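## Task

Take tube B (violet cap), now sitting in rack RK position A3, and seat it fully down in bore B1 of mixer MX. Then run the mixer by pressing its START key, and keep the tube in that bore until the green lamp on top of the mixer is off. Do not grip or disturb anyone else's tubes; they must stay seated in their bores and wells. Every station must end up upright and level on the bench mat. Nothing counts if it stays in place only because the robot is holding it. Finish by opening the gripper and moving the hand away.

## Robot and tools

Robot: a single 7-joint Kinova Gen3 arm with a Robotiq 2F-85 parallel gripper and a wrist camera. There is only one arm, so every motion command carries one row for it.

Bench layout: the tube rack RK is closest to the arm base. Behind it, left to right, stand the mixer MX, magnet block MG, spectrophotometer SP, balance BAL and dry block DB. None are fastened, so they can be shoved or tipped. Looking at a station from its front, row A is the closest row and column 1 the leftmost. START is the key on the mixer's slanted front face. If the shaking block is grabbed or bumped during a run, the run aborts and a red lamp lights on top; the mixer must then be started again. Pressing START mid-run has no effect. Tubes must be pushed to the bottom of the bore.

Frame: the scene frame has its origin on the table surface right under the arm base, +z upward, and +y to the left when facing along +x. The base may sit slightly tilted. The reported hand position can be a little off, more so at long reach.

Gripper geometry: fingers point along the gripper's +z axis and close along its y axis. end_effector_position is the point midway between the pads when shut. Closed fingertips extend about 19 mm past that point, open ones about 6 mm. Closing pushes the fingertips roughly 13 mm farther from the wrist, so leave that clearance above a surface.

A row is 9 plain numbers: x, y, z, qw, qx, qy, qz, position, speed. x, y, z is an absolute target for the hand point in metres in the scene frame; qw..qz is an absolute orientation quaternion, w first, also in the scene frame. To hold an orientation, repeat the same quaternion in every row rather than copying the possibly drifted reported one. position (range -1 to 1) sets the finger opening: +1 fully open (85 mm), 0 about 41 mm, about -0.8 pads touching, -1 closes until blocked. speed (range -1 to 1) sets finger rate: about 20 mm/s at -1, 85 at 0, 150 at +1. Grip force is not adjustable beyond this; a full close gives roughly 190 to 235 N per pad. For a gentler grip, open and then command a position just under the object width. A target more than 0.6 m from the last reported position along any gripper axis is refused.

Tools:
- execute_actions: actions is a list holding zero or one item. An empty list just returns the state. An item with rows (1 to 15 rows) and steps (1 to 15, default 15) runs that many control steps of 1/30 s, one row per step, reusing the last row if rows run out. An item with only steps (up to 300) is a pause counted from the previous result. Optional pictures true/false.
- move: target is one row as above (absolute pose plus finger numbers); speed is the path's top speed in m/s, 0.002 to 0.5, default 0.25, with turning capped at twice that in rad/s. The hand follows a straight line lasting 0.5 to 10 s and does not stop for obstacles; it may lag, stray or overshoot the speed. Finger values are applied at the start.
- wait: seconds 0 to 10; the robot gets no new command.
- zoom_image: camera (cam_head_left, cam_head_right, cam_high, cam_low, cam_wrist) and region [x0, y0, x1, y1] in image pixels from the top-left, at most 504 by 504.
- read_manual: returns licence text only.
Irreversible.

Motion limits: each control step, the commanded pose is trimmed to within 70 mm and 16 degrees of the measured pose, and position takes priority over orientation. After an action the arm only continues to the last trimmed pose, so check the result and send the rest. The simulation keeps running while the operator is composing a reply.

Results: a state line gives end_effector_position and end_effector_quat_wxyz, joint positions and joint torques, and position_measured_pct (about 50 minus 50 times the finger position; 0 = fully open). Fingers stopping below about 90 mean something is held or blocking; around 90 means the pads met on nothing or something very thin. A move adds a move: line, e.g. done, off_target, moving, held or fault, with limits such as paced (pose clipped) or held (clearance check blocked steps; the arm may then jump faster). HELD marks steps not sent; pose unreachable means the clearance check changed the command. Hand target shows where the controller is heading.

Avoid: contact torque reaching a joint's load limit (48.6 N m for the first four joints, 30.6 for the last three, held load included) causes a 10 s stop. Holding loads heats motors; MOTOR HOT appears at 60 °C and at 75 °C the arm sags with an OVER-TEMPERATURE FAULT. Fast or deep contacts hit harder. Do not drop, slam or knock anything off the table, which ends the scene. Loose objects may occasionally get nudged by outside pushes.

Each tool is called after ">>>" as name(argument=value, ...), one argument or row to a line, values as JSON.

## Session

>>> move(
  target=[0.2, 0.0, 0.3, 0, 1, 0, 0, 0.1, 0],
  speed=0.4,
)

Scene clock: 1.63 s of 9600.00 s.
end_effector_position=(+0.1994, -0.0006, +0.2999) position_measured_pct=45.2 end_effector_quat_wxyz=(+0.002, +1.000, +0.000, -0.001)
Joint positions: [ 0.564 -0.152 -0.576  2.292 -0.085  0.982  4.721]
Joint velocities: [ 0.002 -0.007  0.011  0.003 -0.006 -0.001  0.015]
Joint torques (N m, as the joint torque sensors report them, + toward a larger angle): [-0.68 -3.7   0.95 -8.07  0.06 -0.39  0.2 ]
Hand target: +0.199, -0.001, +0.300; +0.002, +1.000, +0.000, -0.001
Off the commanded pose: 0.001 m, 0 deg.
move: done

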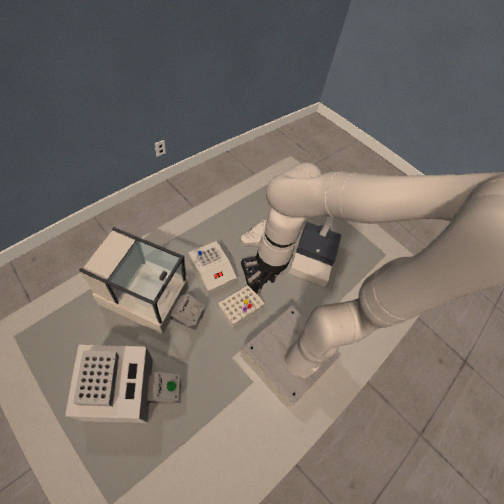

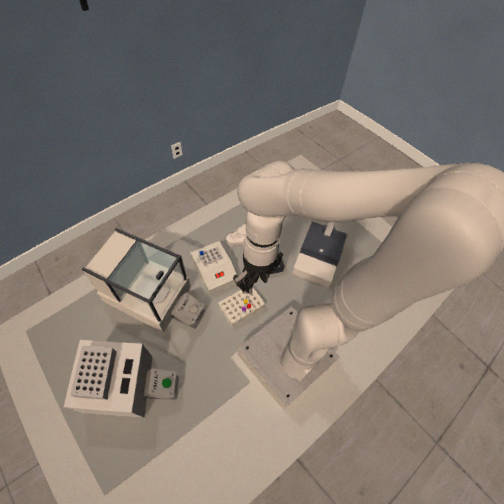

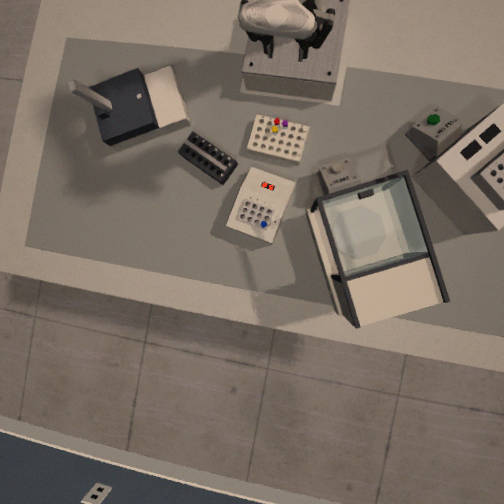

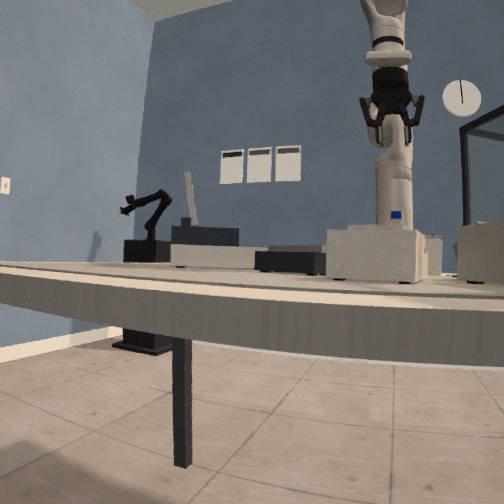

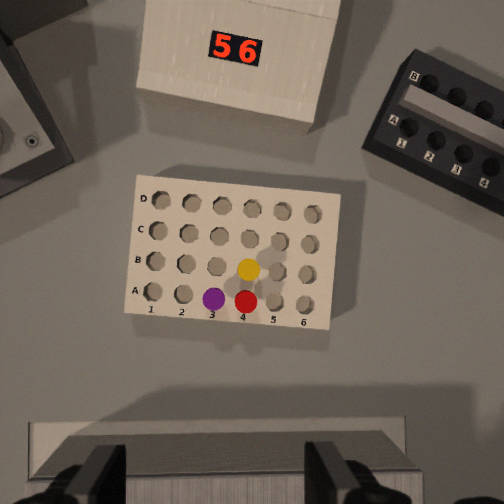

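>>> move(
  target=[0.227, 0.0115, 0.11, 0, 0.7071, 0.7071, 0, 0.0, 0],
  speed=0.25,
)

Scene clock: 14.37 s of 9600.00 s.
end_effector_position=(+0.2271, +0.0126, +0.1105) position_measured_pct=49.6 end_effector_quat_wxyz=(-0.004, +0.707, +0.707, +0.001)
Joint positions: [ 0.072  0.523 -0.271  2.555  1.016  0.159  5.075]
Joint velocities: [-0.148 -0.005  0.176  0.033  0.13  -0.098 -0.133]
Joint torques (N m, as the joint torque sensors report them, + toward a larger angle): [ -0.3  -10.13  -0.29  -0.53   0.23  -0.39   0.  ]
Hand target: +0.227, +0.013, +0.110; -0.003, +0.707, +0.708, +0.001
Off the commanded pose: 0.001 m, 0 deg.
move: done

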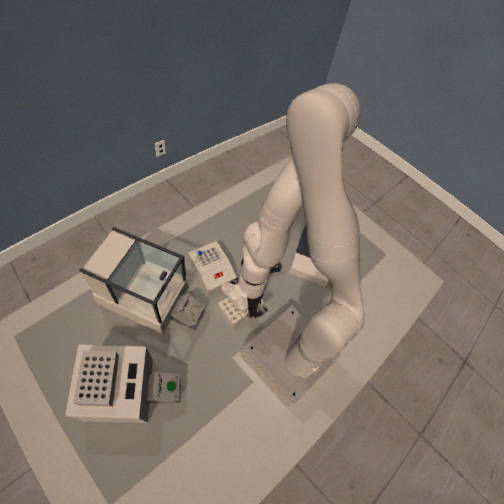

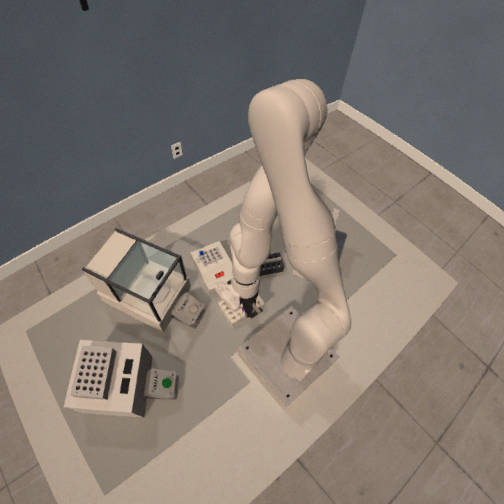

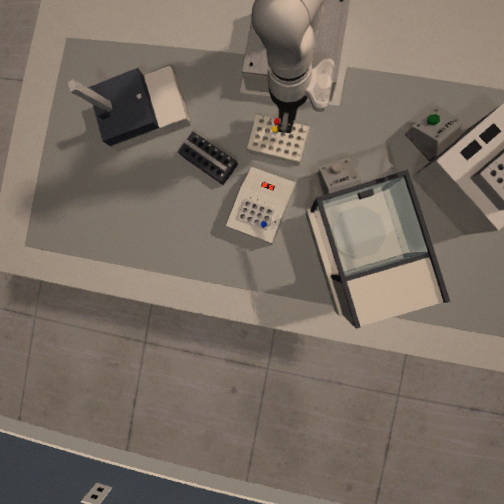

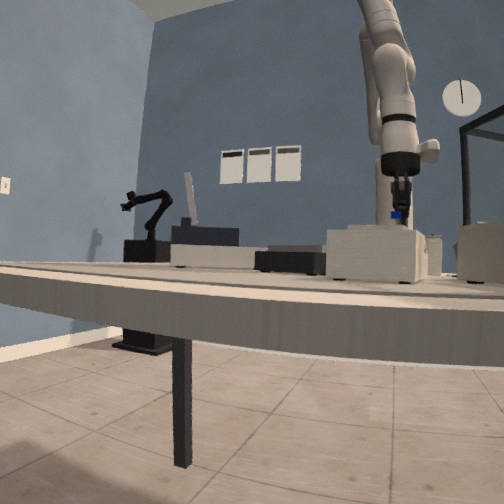

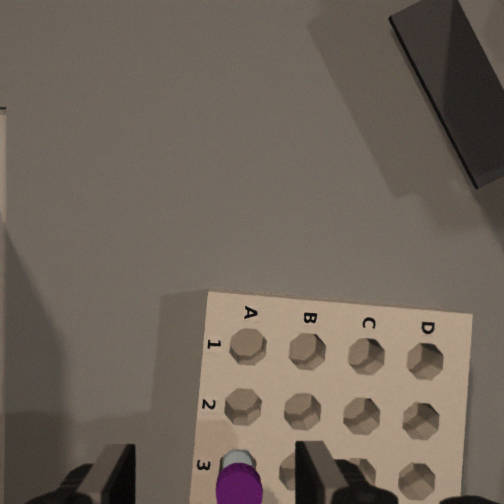

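>>> move(
  target=[0.232, 0.008, 0.076, 0, 0.7071, 0.7071, 0, 0.0, 0],
  speed=0.05,
)

>>> execute_actions(
  actions=[
    {"rows": [[0.232, 0.008, 0.076, 0, 0.7071, 0.7071, 0, -1, 0]], "steps": 15},
  ],
  pictures=false,
)

>>> move(
  target=[0.232, 0.008, 0.3, 0, 0.7071, 0.7071, 0, -1, 0],
  speed=0.2,
)

Scene clock: 23.87 s of 9600.00 s.
end_effector_position=(+0.2321, +0.0077, +0.0762) position_measured_pct=49.6 end_effector_quat_wxyz=(-0.001, +0.708, +0.706, -0.001)
Joint positions: [-0.331  0.697  0.296  2.573  1.065 -0.208  5.093]
Joint velocities: [-0.085  0.028  0.108  0.031 -0.091 -0.093  0.093]
Joint torques (N m, as the joint torque sensors report them, + toward a larger angle): [  0.23 -11.37   1.46   0.8   -0.16  -0.16   0.09]
Hand target: +0.232, +0.008, +0.076; -0.001, +0.707, +0.707, -0.000
Off the commanded pose: 0.000 m, 0 deg.
move: done

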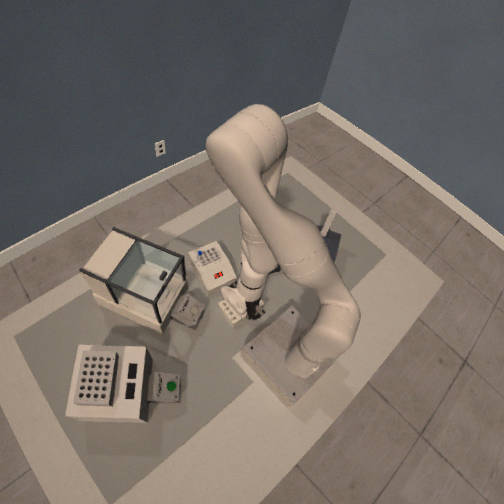

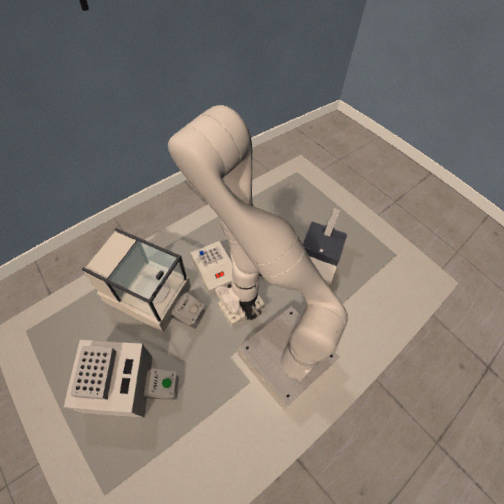

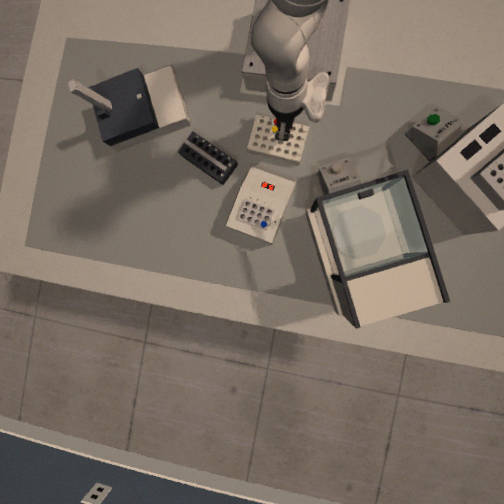

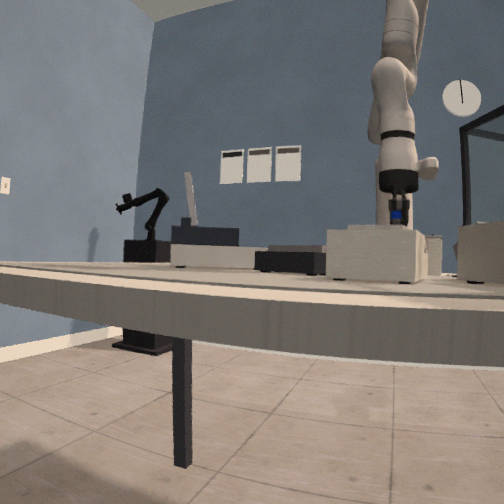

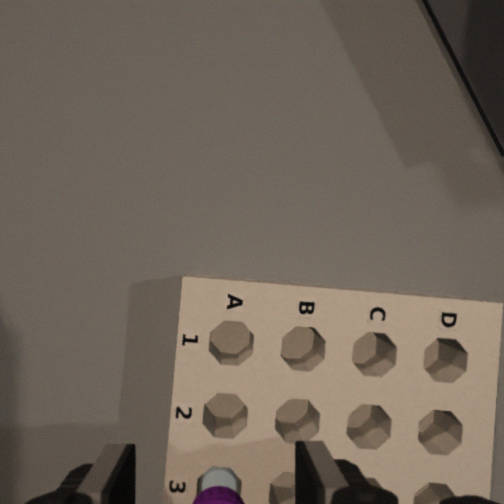

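Scene clock: 24.37 s of 9600.00 s.
end_effector_position=(+0.2322, +0.0079, +0.0762) position_measured_pct=82.9 end_effector_quat_wxyz=(+0.000, +0.707, +0.707, +0.000)
Joint positions: [-0.344  0.701  0.312  2.577  1.052 -0.22   5.106]
Joint velocities: [-0.003 -0.002  0.002  0.001 -0.001 -0.001  0.003]
Joint torques (N m, as the joint torque sensors report them, + toward a larger angle): [ 0.19 -9.65  1.25  0.95 -0.01 -0.34  0.25]
Hand target: +0.232, +0.008, +0.076; -0.000, +0.707, +0.707, -0.000
Off the commanded pose: 0.000 m, 0 deg.
Steps of this call (steps 1 to 15: all 15 steps of this action). Readings (end_effector_position | what the end effector reports):
1: (+0.2320, +0.0078, +0.0762) | position_measured_pct=49.6
2: (+0.2321, +0.0078, +0.0762) | position_measured_pct=50.4
4: (+0.2321, +0.0078, +0.0761) | position_measured_pct=54.8
8: (+0.2321, +0.0078, +0.0761) | position_measured_pct=65.9
15: the state above

Scene clock: 26.87 s of 9600.00 s.
end_effector_position=(+0.2326, +0.0066, +0.3001) position_measured_pct=82.9 end_effector_quat_wxyz=(+0.003, +0.707, +0.707, -0.001)
Joint positions: [-0.171 -0.069  0.039  2.241  0.02   0.969  6.107]
Joint velocities: [ 0.003  0.009  0.006 -0.002 -0.005  0.003  0.008]
Joint torques (N m, as the joint torque sensors report them, + toward a larger angle): [-0.27 -5.94  0.21 -7.22 -0.32 -0.17  0.27]
Hand target: +0.233, +0.006, +0.300; +0.003, +0.708, +0.707, -0.001
Off the commanded pose: 0.002 m, 0 deg.
move: done; limits=paced

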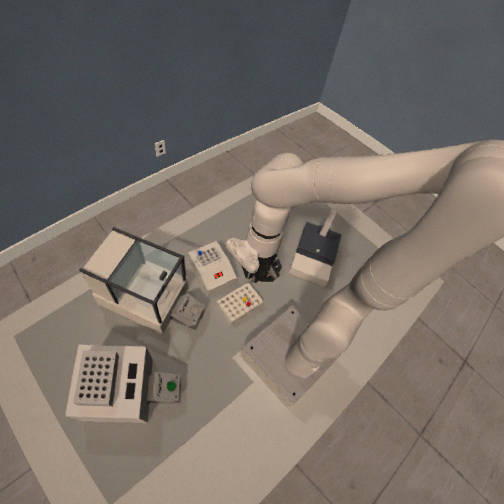

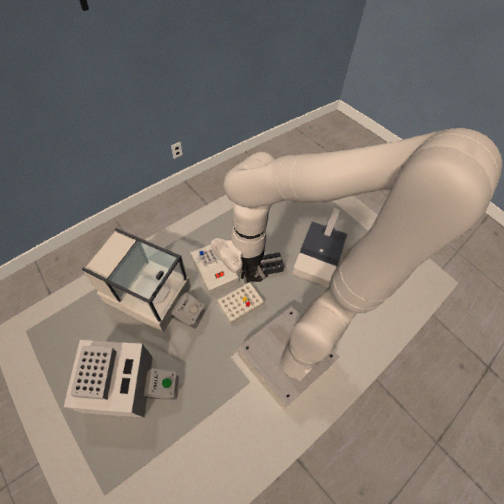

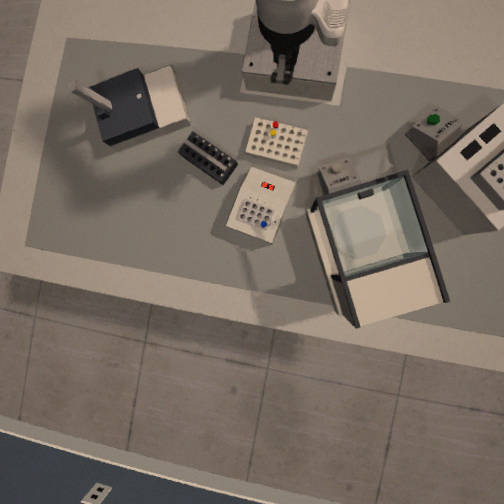

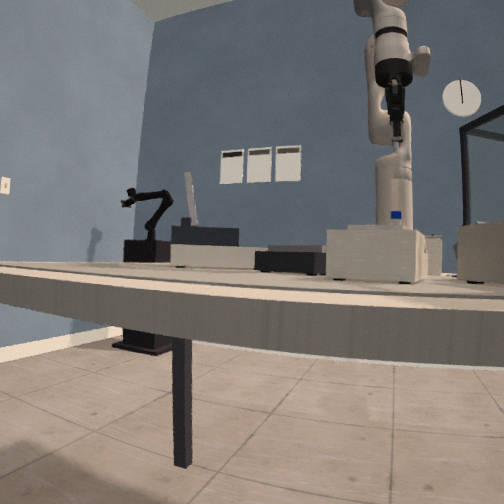

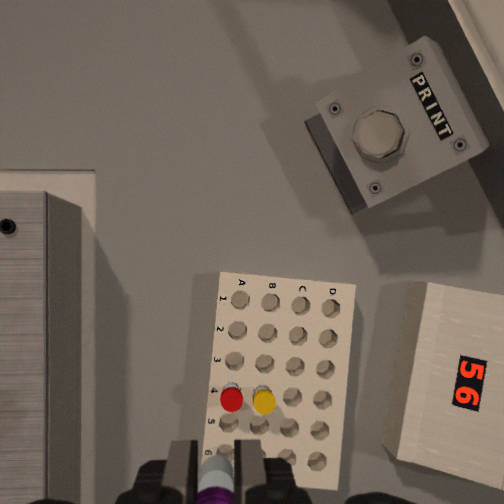

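>>> move(
  target=[0.22, 0.48, 0.33, 0, 1, 0, 0, -1, 0],
  speed=0.3,
)

Scene clock: 32.43 s of 9600.00 s.
end_effector_position=(+0.2204, +0.4807, +0.3307) position_measured_pct=82.9 end_effector_quat_wxyz=(-0.002, +1.000, -0.001, +0.001)
Joint positions: [-1.026  0.583 -0.235  1.264  0.135  1.313  3.42 ]
Joint velocities: [-0.007  0.012 -0.002 -0.01   0.001  0.007 -0.004]
Joint torques (N m, as the joint torque sensors report them, + toward a larger angle): [  0.19 -19.94  -0.11  -8.38   0.09  -0.59   0.06]
Hand target: +0.220, +0.481, +0.330; -0.002, +1.000, -0.001, +0.000
Off the commanded pose: 0.001 m, 0 deg.
move: done

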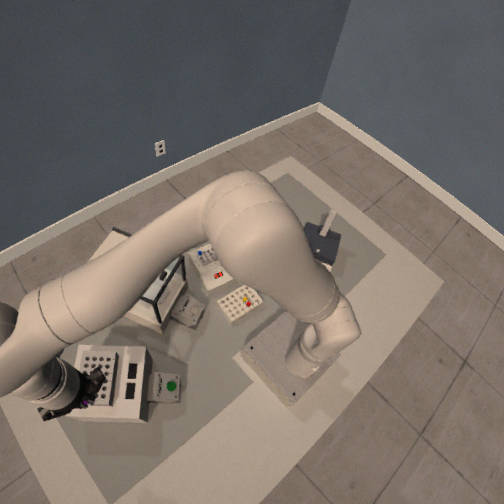

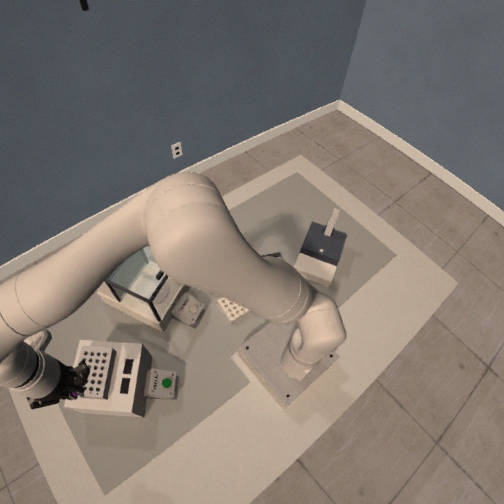

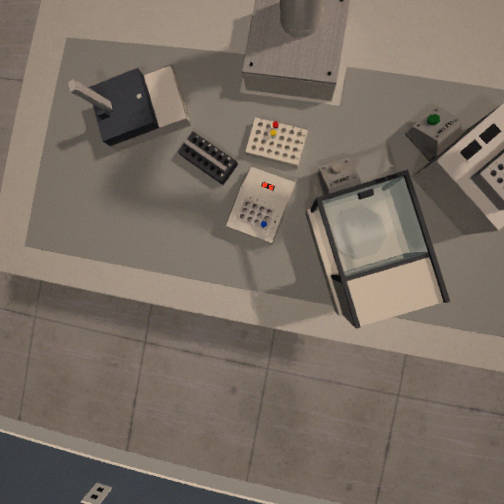

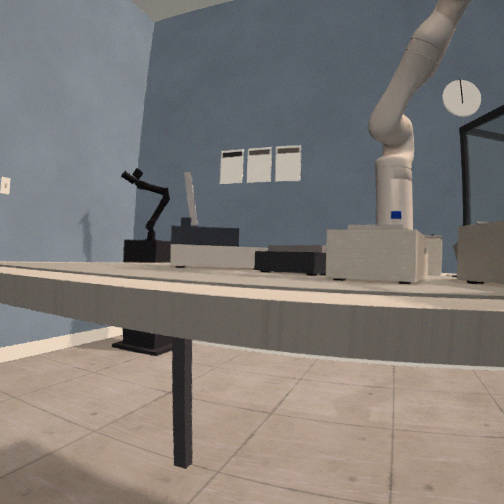

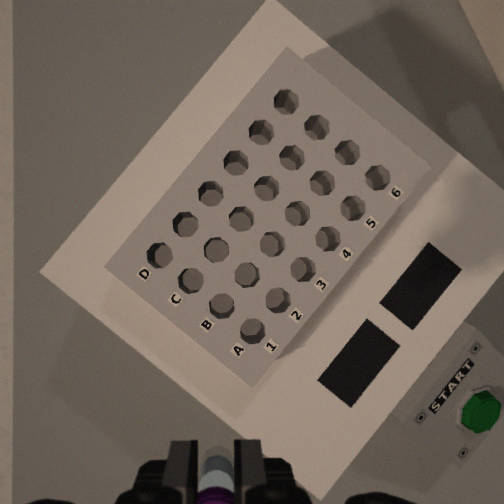

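>>> move(
  target=[0.251, 0.484, 0.247, 0, 1, 0, 0, -1, 0],
  speed=0.12,
)

>>> zoom_image(
  camera="cam_wrist",
  region=[140, 360, 320, 504],
)

Scene clock: 37.17 s of 9600.00 s.
end_effector_position=(+0.2509, +0.4841, +0.2472) position_measured_pct=82.9 end_effector_quat_wxyz=(-0.000, +1.000, +0.000, -0.000)
Joint positions: [-0.985  0.696 -0.221  1.34   0.159  1.131  3.455]
Joint velocities: [ 0.001  0.003  0.002  0.    -0.    -0.002 -0.001]
Joint torques (N m, as the joint torque sensors report them, + toward a larger angle): [ -0.36 -20.41  -0.78  -7.99   0.17  -0.33  -0.13]
Hand target: +0.251, +0.484, +0.247; +0.000, +1.000, +0.000, -0.000
Off the commanded pose: 0.000 m, 0 deg.
move: done

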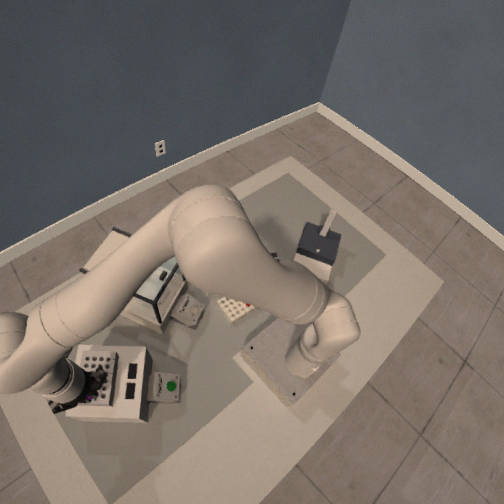

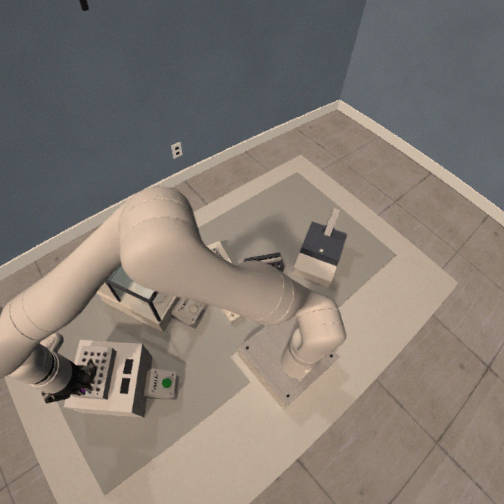

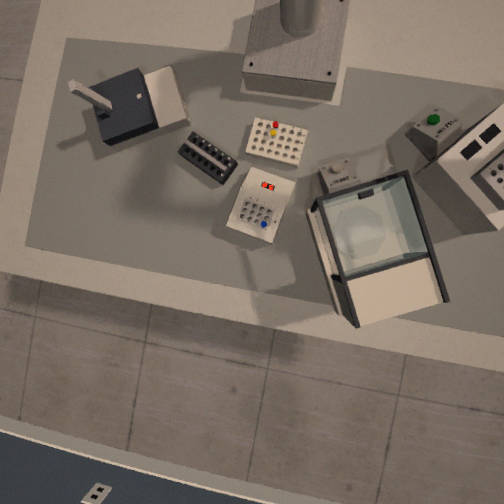

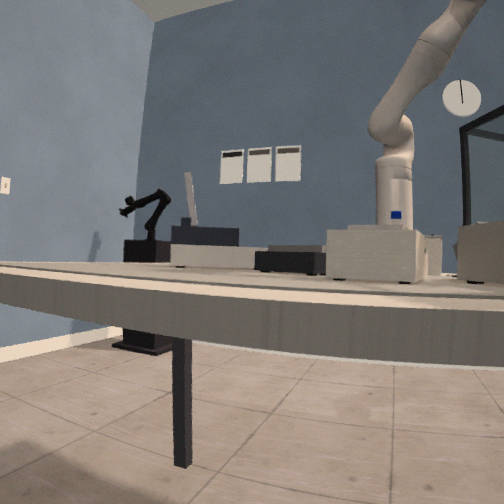

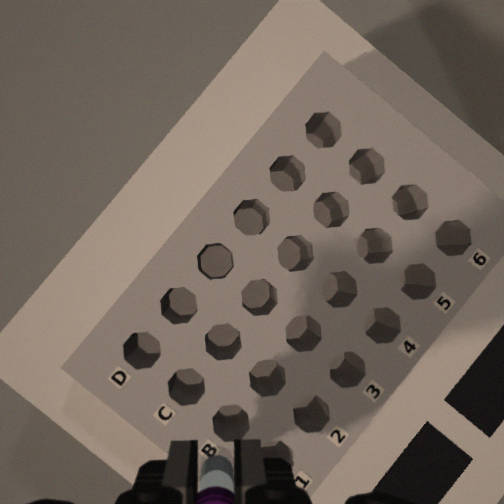

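Region (140, 360, 320, 504) of cam_wrist's 504x504 image, scaled by 2.800; it fills the top 403 rows of this view, and the rest is white.

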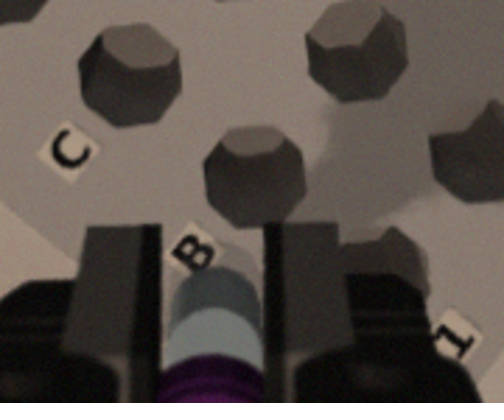

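>>> move(
  target=[0.260, 0.4805, 0.247, 0, 1, 0, 0, -1, 0],
  speed=0.05,
)

>>> move(
  target=[0.260, 0.4805, 0.228, 0, 1, 0, 0, -1, 0],
  speed=0.02,
)

Scene clock: 41.40 s of 9600.00 s.
end_effector_position=(+0.2599, +0.4806, +0.2470) position_measured_pct=82.9 end_effector_quat_wxyz=(+0.000, +1.000, +0.000, +0.000)
Joint positions: [-0.968  0.698 -0.221  1.336  0.159  1.133  3.472]
Joint velocities: [ 0.003  0.001  0.    -0.     0.     0.     0.004]
Joint torques (N m, as the joint torque sensors report them, + toward a larger angle): [  0.07 -21.18  -0.67  -8.15  -0.24  -0.05   0.2 ]
Hand target: +0.260, +0.480, +0.247; +0.000, +1.000, -0.000, +0.000
Off the commanded pose: 0.000 m, 0 deg.
move: done

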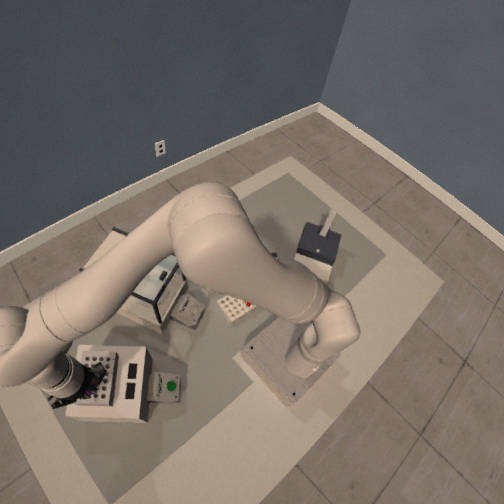

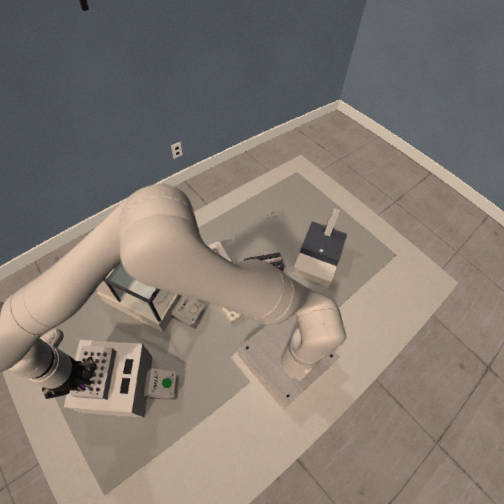

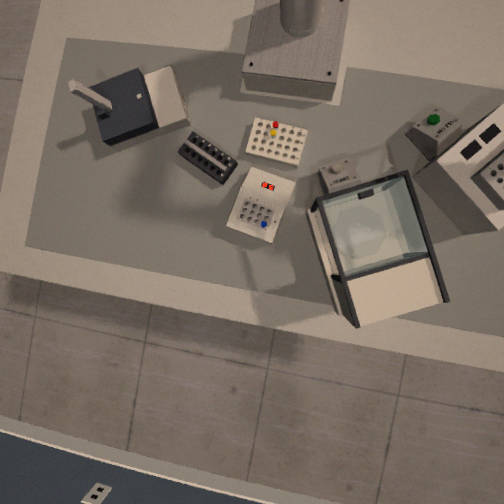

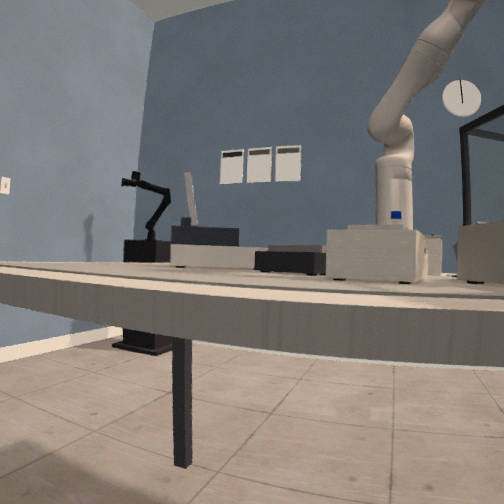

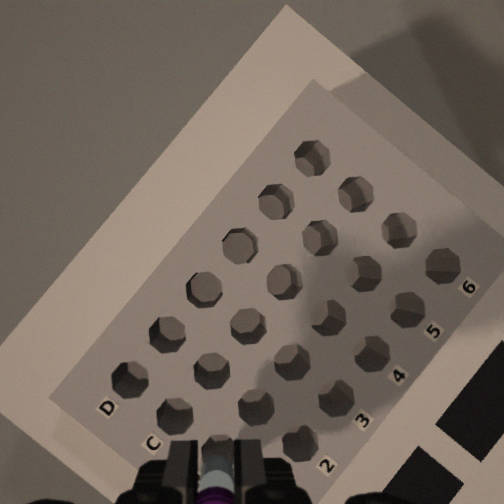

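Scene clock: 42.60 s of 9600.00 s.
end_effector_position=(+0.2601, +0.4803, +0.2280) position_measured_pct=82.9 end_effector_quat_wxyz=(+0.000, +1.000, -0.000, -0.000)
Joint positions: [-0.968  0.719 -0.218  1.362  0.165  1.086  3.468]
Joint velocities: [ 0.     0.002 -0.     0.001  0.001 -0.003 -0.001]
Joint torques (N m, as the joint torque sensors report them, + toward a larger angle): [ -0.13 -21.48  -1.1   -7.5   -0.01  -0.14  -0.05]
Hand target: +0.260, +0.481, +0.228; -0.000, +1.000, +0.000, -0.000
Off the commanded pose: 0.000 m, 0 deg.
move: done

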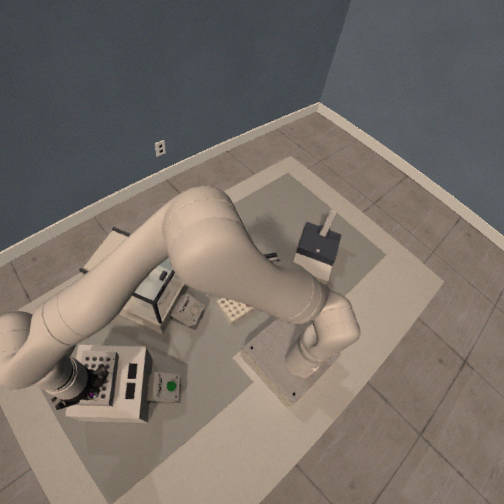

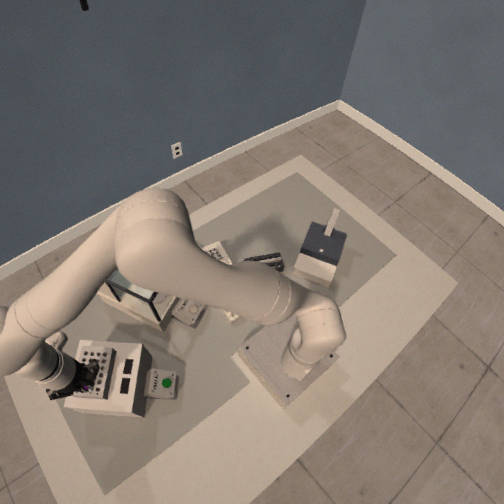

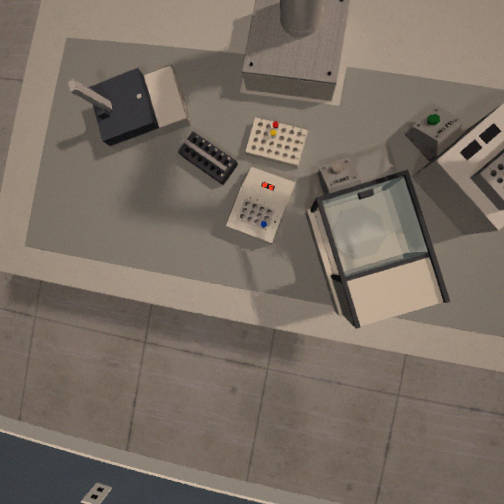

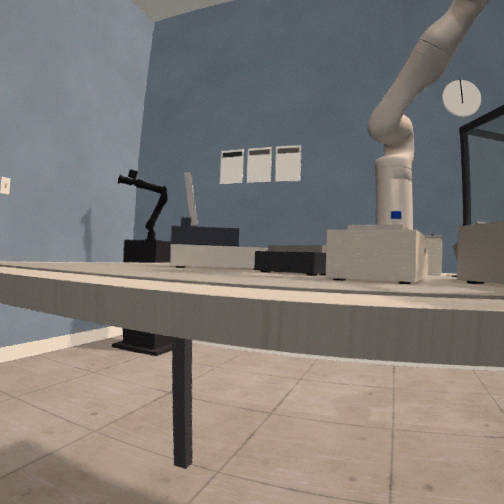

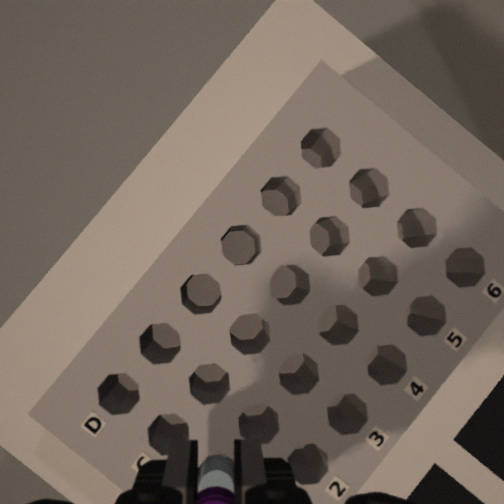

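The tube is going into the bore. I'll lower it a little further.

>>> move(
  target=[0.260, 0.4805, 0.215, 0, 1, 0, 0, -1, 0],
  speed=0.02,
)

Scene clock: 46.93 s of 9600.00 s.
end_effector_position=(+0.2601, +0.4803, +0.2161) position_measured_pct=82.9 end_effector_quat_wxyz=(-0.000, +1.000, -0.000, +0.000)
Joint positions: [-0.969  0.733 -0.216  1.378  0.169  1.056  3.464]
Joint velocities: [ 0.    -0.001 -0.001  0.004  0.002 -0.003 -0.   ]
Joint torques (N m, as the joint torque sensors report them, + toward a larger angle): [ -0.26 -19.02  -0.94  -7.09   0.08  -0.63   0.41]
Hand target: +0.260, +0.481, +0.215; -0.000, +1.000, +0.000, -0.000
Off the commanded pose: 0.001 m, 0 deg.
move: done

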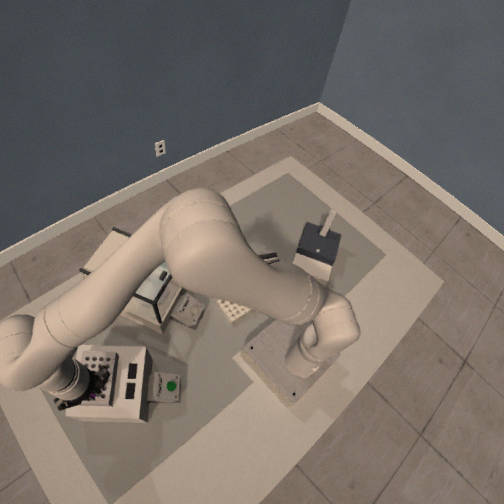

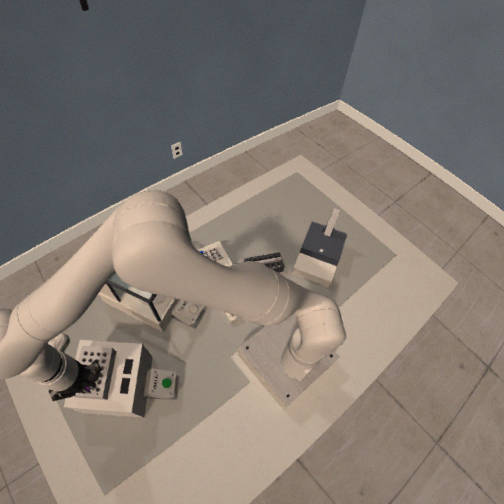

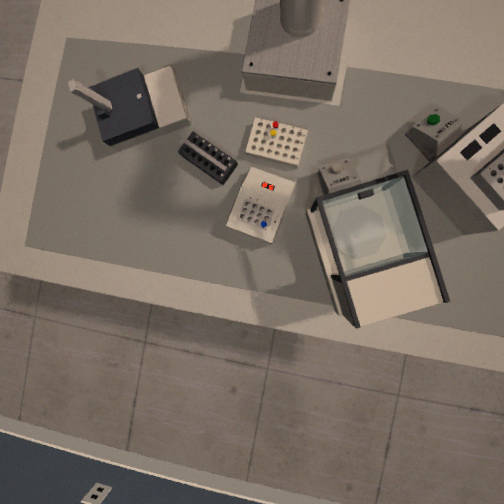

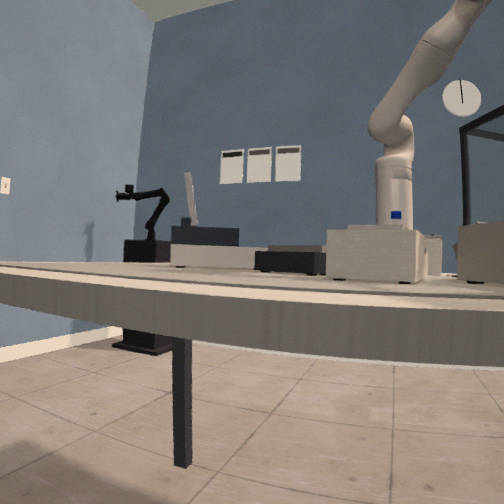

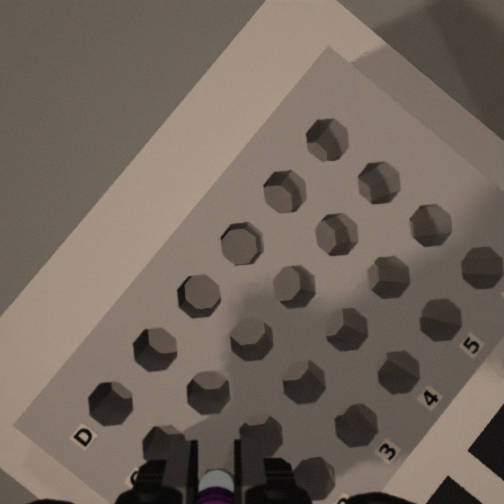

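>>> execute_actions(
  actions=[
    {"rows": [[0.260, 0.4805, 0.218, 0, 1, 0, 0, 0.0, 0.5]], "steps": 10},
  ],
  pictures=false,
)

>>> move(
  target=[0.260, 0.4805, 0.26, 0, 1, 0, 0, 0.0, 0.5],
  speed=0.1,
)

>>> move(
  target=[0.260, 0.4805, 0.224, 0, 1, 0, 0, -1, 1],
  speed=0.03,
)

Scene clock: 51.27 s of 9600.00 s.
end_effector_position=(+0.2600, +0.4805, +0.2180) position_measured_pct=53.6 end_effector_quat_wxyz=(-0.000, +1.000, -0.000, +0.000)
Joint positions: [-0.969  0.731 -0.217  1.375  0.168  1.061  3.464]
Joint velocities: [ 0.    -0.     0.    -0.001  0.     0.001  0.001]
Joint torques (N m, as the joint torque sensors report them, + toward a larger angle): [ -0.61 -21.21  -0.39  -7.17   0.18  -0.15  -0.01]
Hand target: +0.260, +0.480, +0.218; +0.000, +1.000, -0.000, +0.000
Off the commanded pose: 0.000 m, 0 deg.
Steps of this call (steps 1 to 120: nothing new was sent; steps 121 to 130: all 10 steps of this action). Readings (end_effector_position | what the end effector reports):
121: (+0.2602, +0.4803, +0.2165) | position_measured_pct=82.9
122: (+0.2602, +0.4802, +0.2170) | position_measured_pct=82.9
124: (+0.2602, +0.4804, +0.2176) | position_measured_pct=76.6
128: (+0.2600, +0.4805, +0.2179) | position_measured_pct=60.7
130: the state above

Scene clock: 52.40 s of 9600.00 s.
end_effector_position=(+0.2600, +0.4804, +0.2599) position_measured_pct=50.0 end_effector_quat_wxyz=(+0.000, +1.000, -0.000, +0.000)
Joint positions: [-0.968  0.685 -0.222  1.316  0.155  1.165  3.476]
Joint velocities: [ 0.    -0.002 -0.    -0.002 -0.001  0.003  0.003]
Joint torques (N m, as the joint torque sensors report them, + toward a larger angle): [ -0.02 -20.57  -0.32  -8.12   0.04  -0.02   0.29]
Hand target: +0.260, +0.480, +0.260; +0.000, +1.000, -0.000, +0.000
Off the commanded pose: 0.000 m, 0 deg.
move: done

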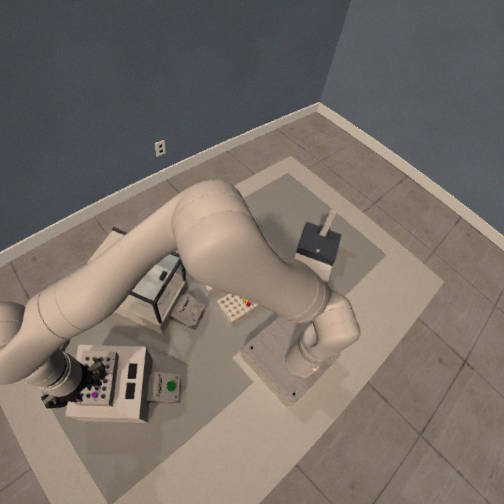

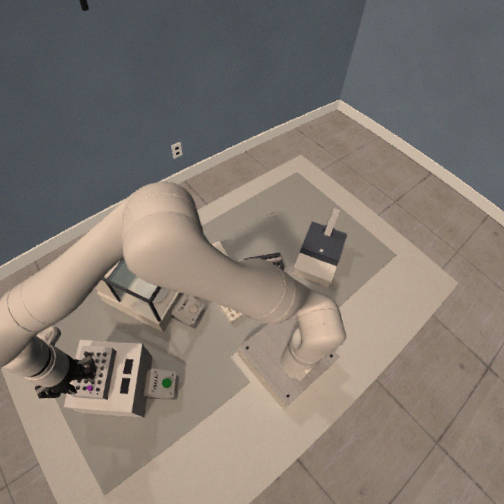

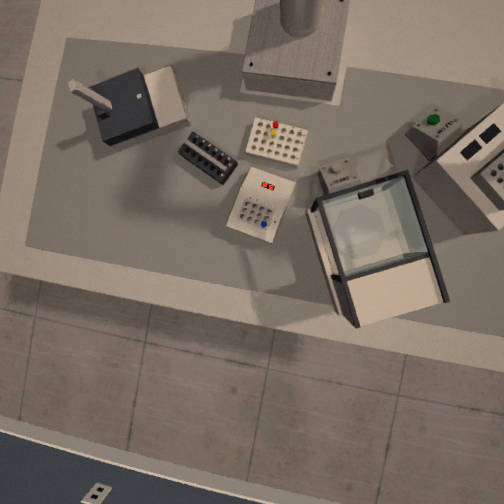

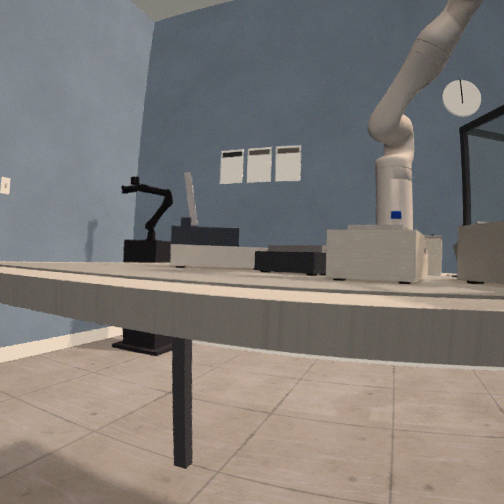

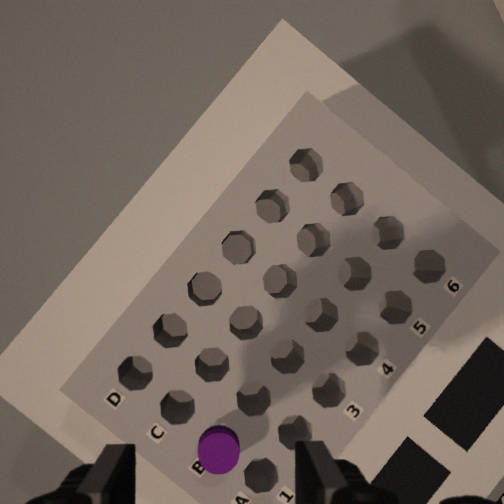

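Scene clock: 53.83 s of 9600.00 s.
end_effector_position=(+0.2601, +0.4811, +0.2285) position_measured_pct=91.7 end_effector_quat_wxyz=(-0.002, +1.000, +0.000, +0.001)
Joint positions: [-0.969  0.717 -0.219  1.365  0.166  1.08   3.466]
Joint velocities: [-0.    -0.002 -0.     0.004  0.002 -0.005 -0.001]
Joint torques (N m, as the joint torque sensors report them, + toward a larger angle): [ -0.55 -15.21   0.1   -6.71   0.    -1.82   0.16]
Hand target: +0.260, +0.481, +0.224; -0.000, +1.000, +0.000, -0.000
Off the commanded pose: 0.005 m, 0 deg.
move: off_target

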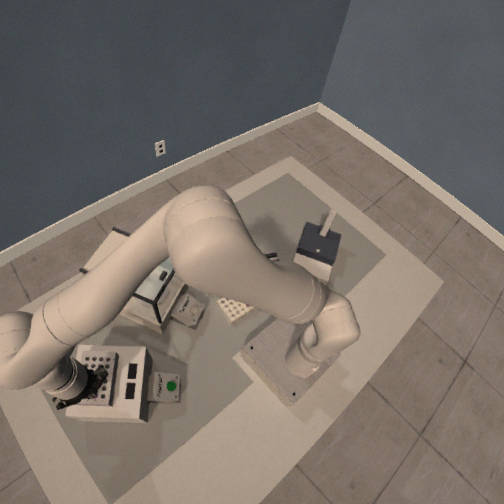

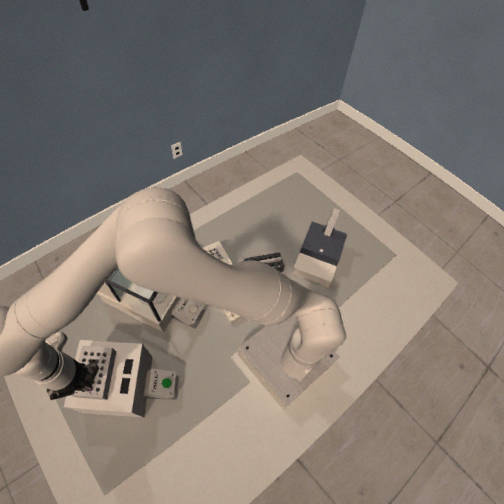

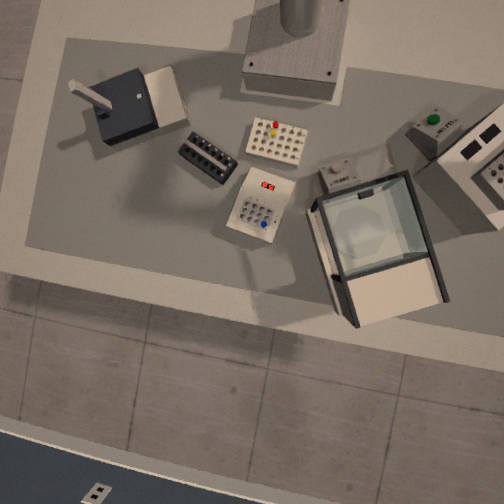

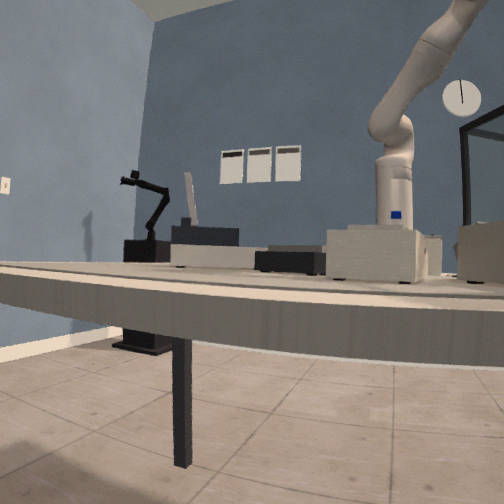

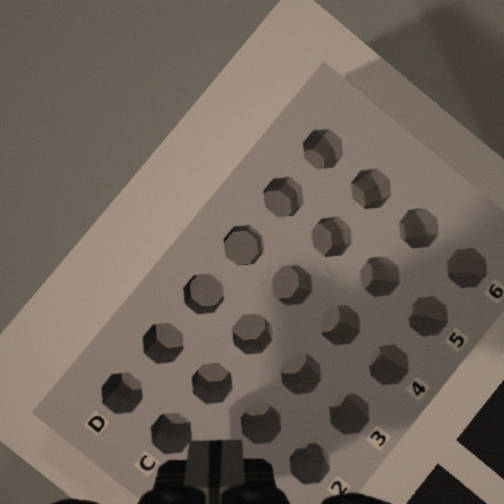

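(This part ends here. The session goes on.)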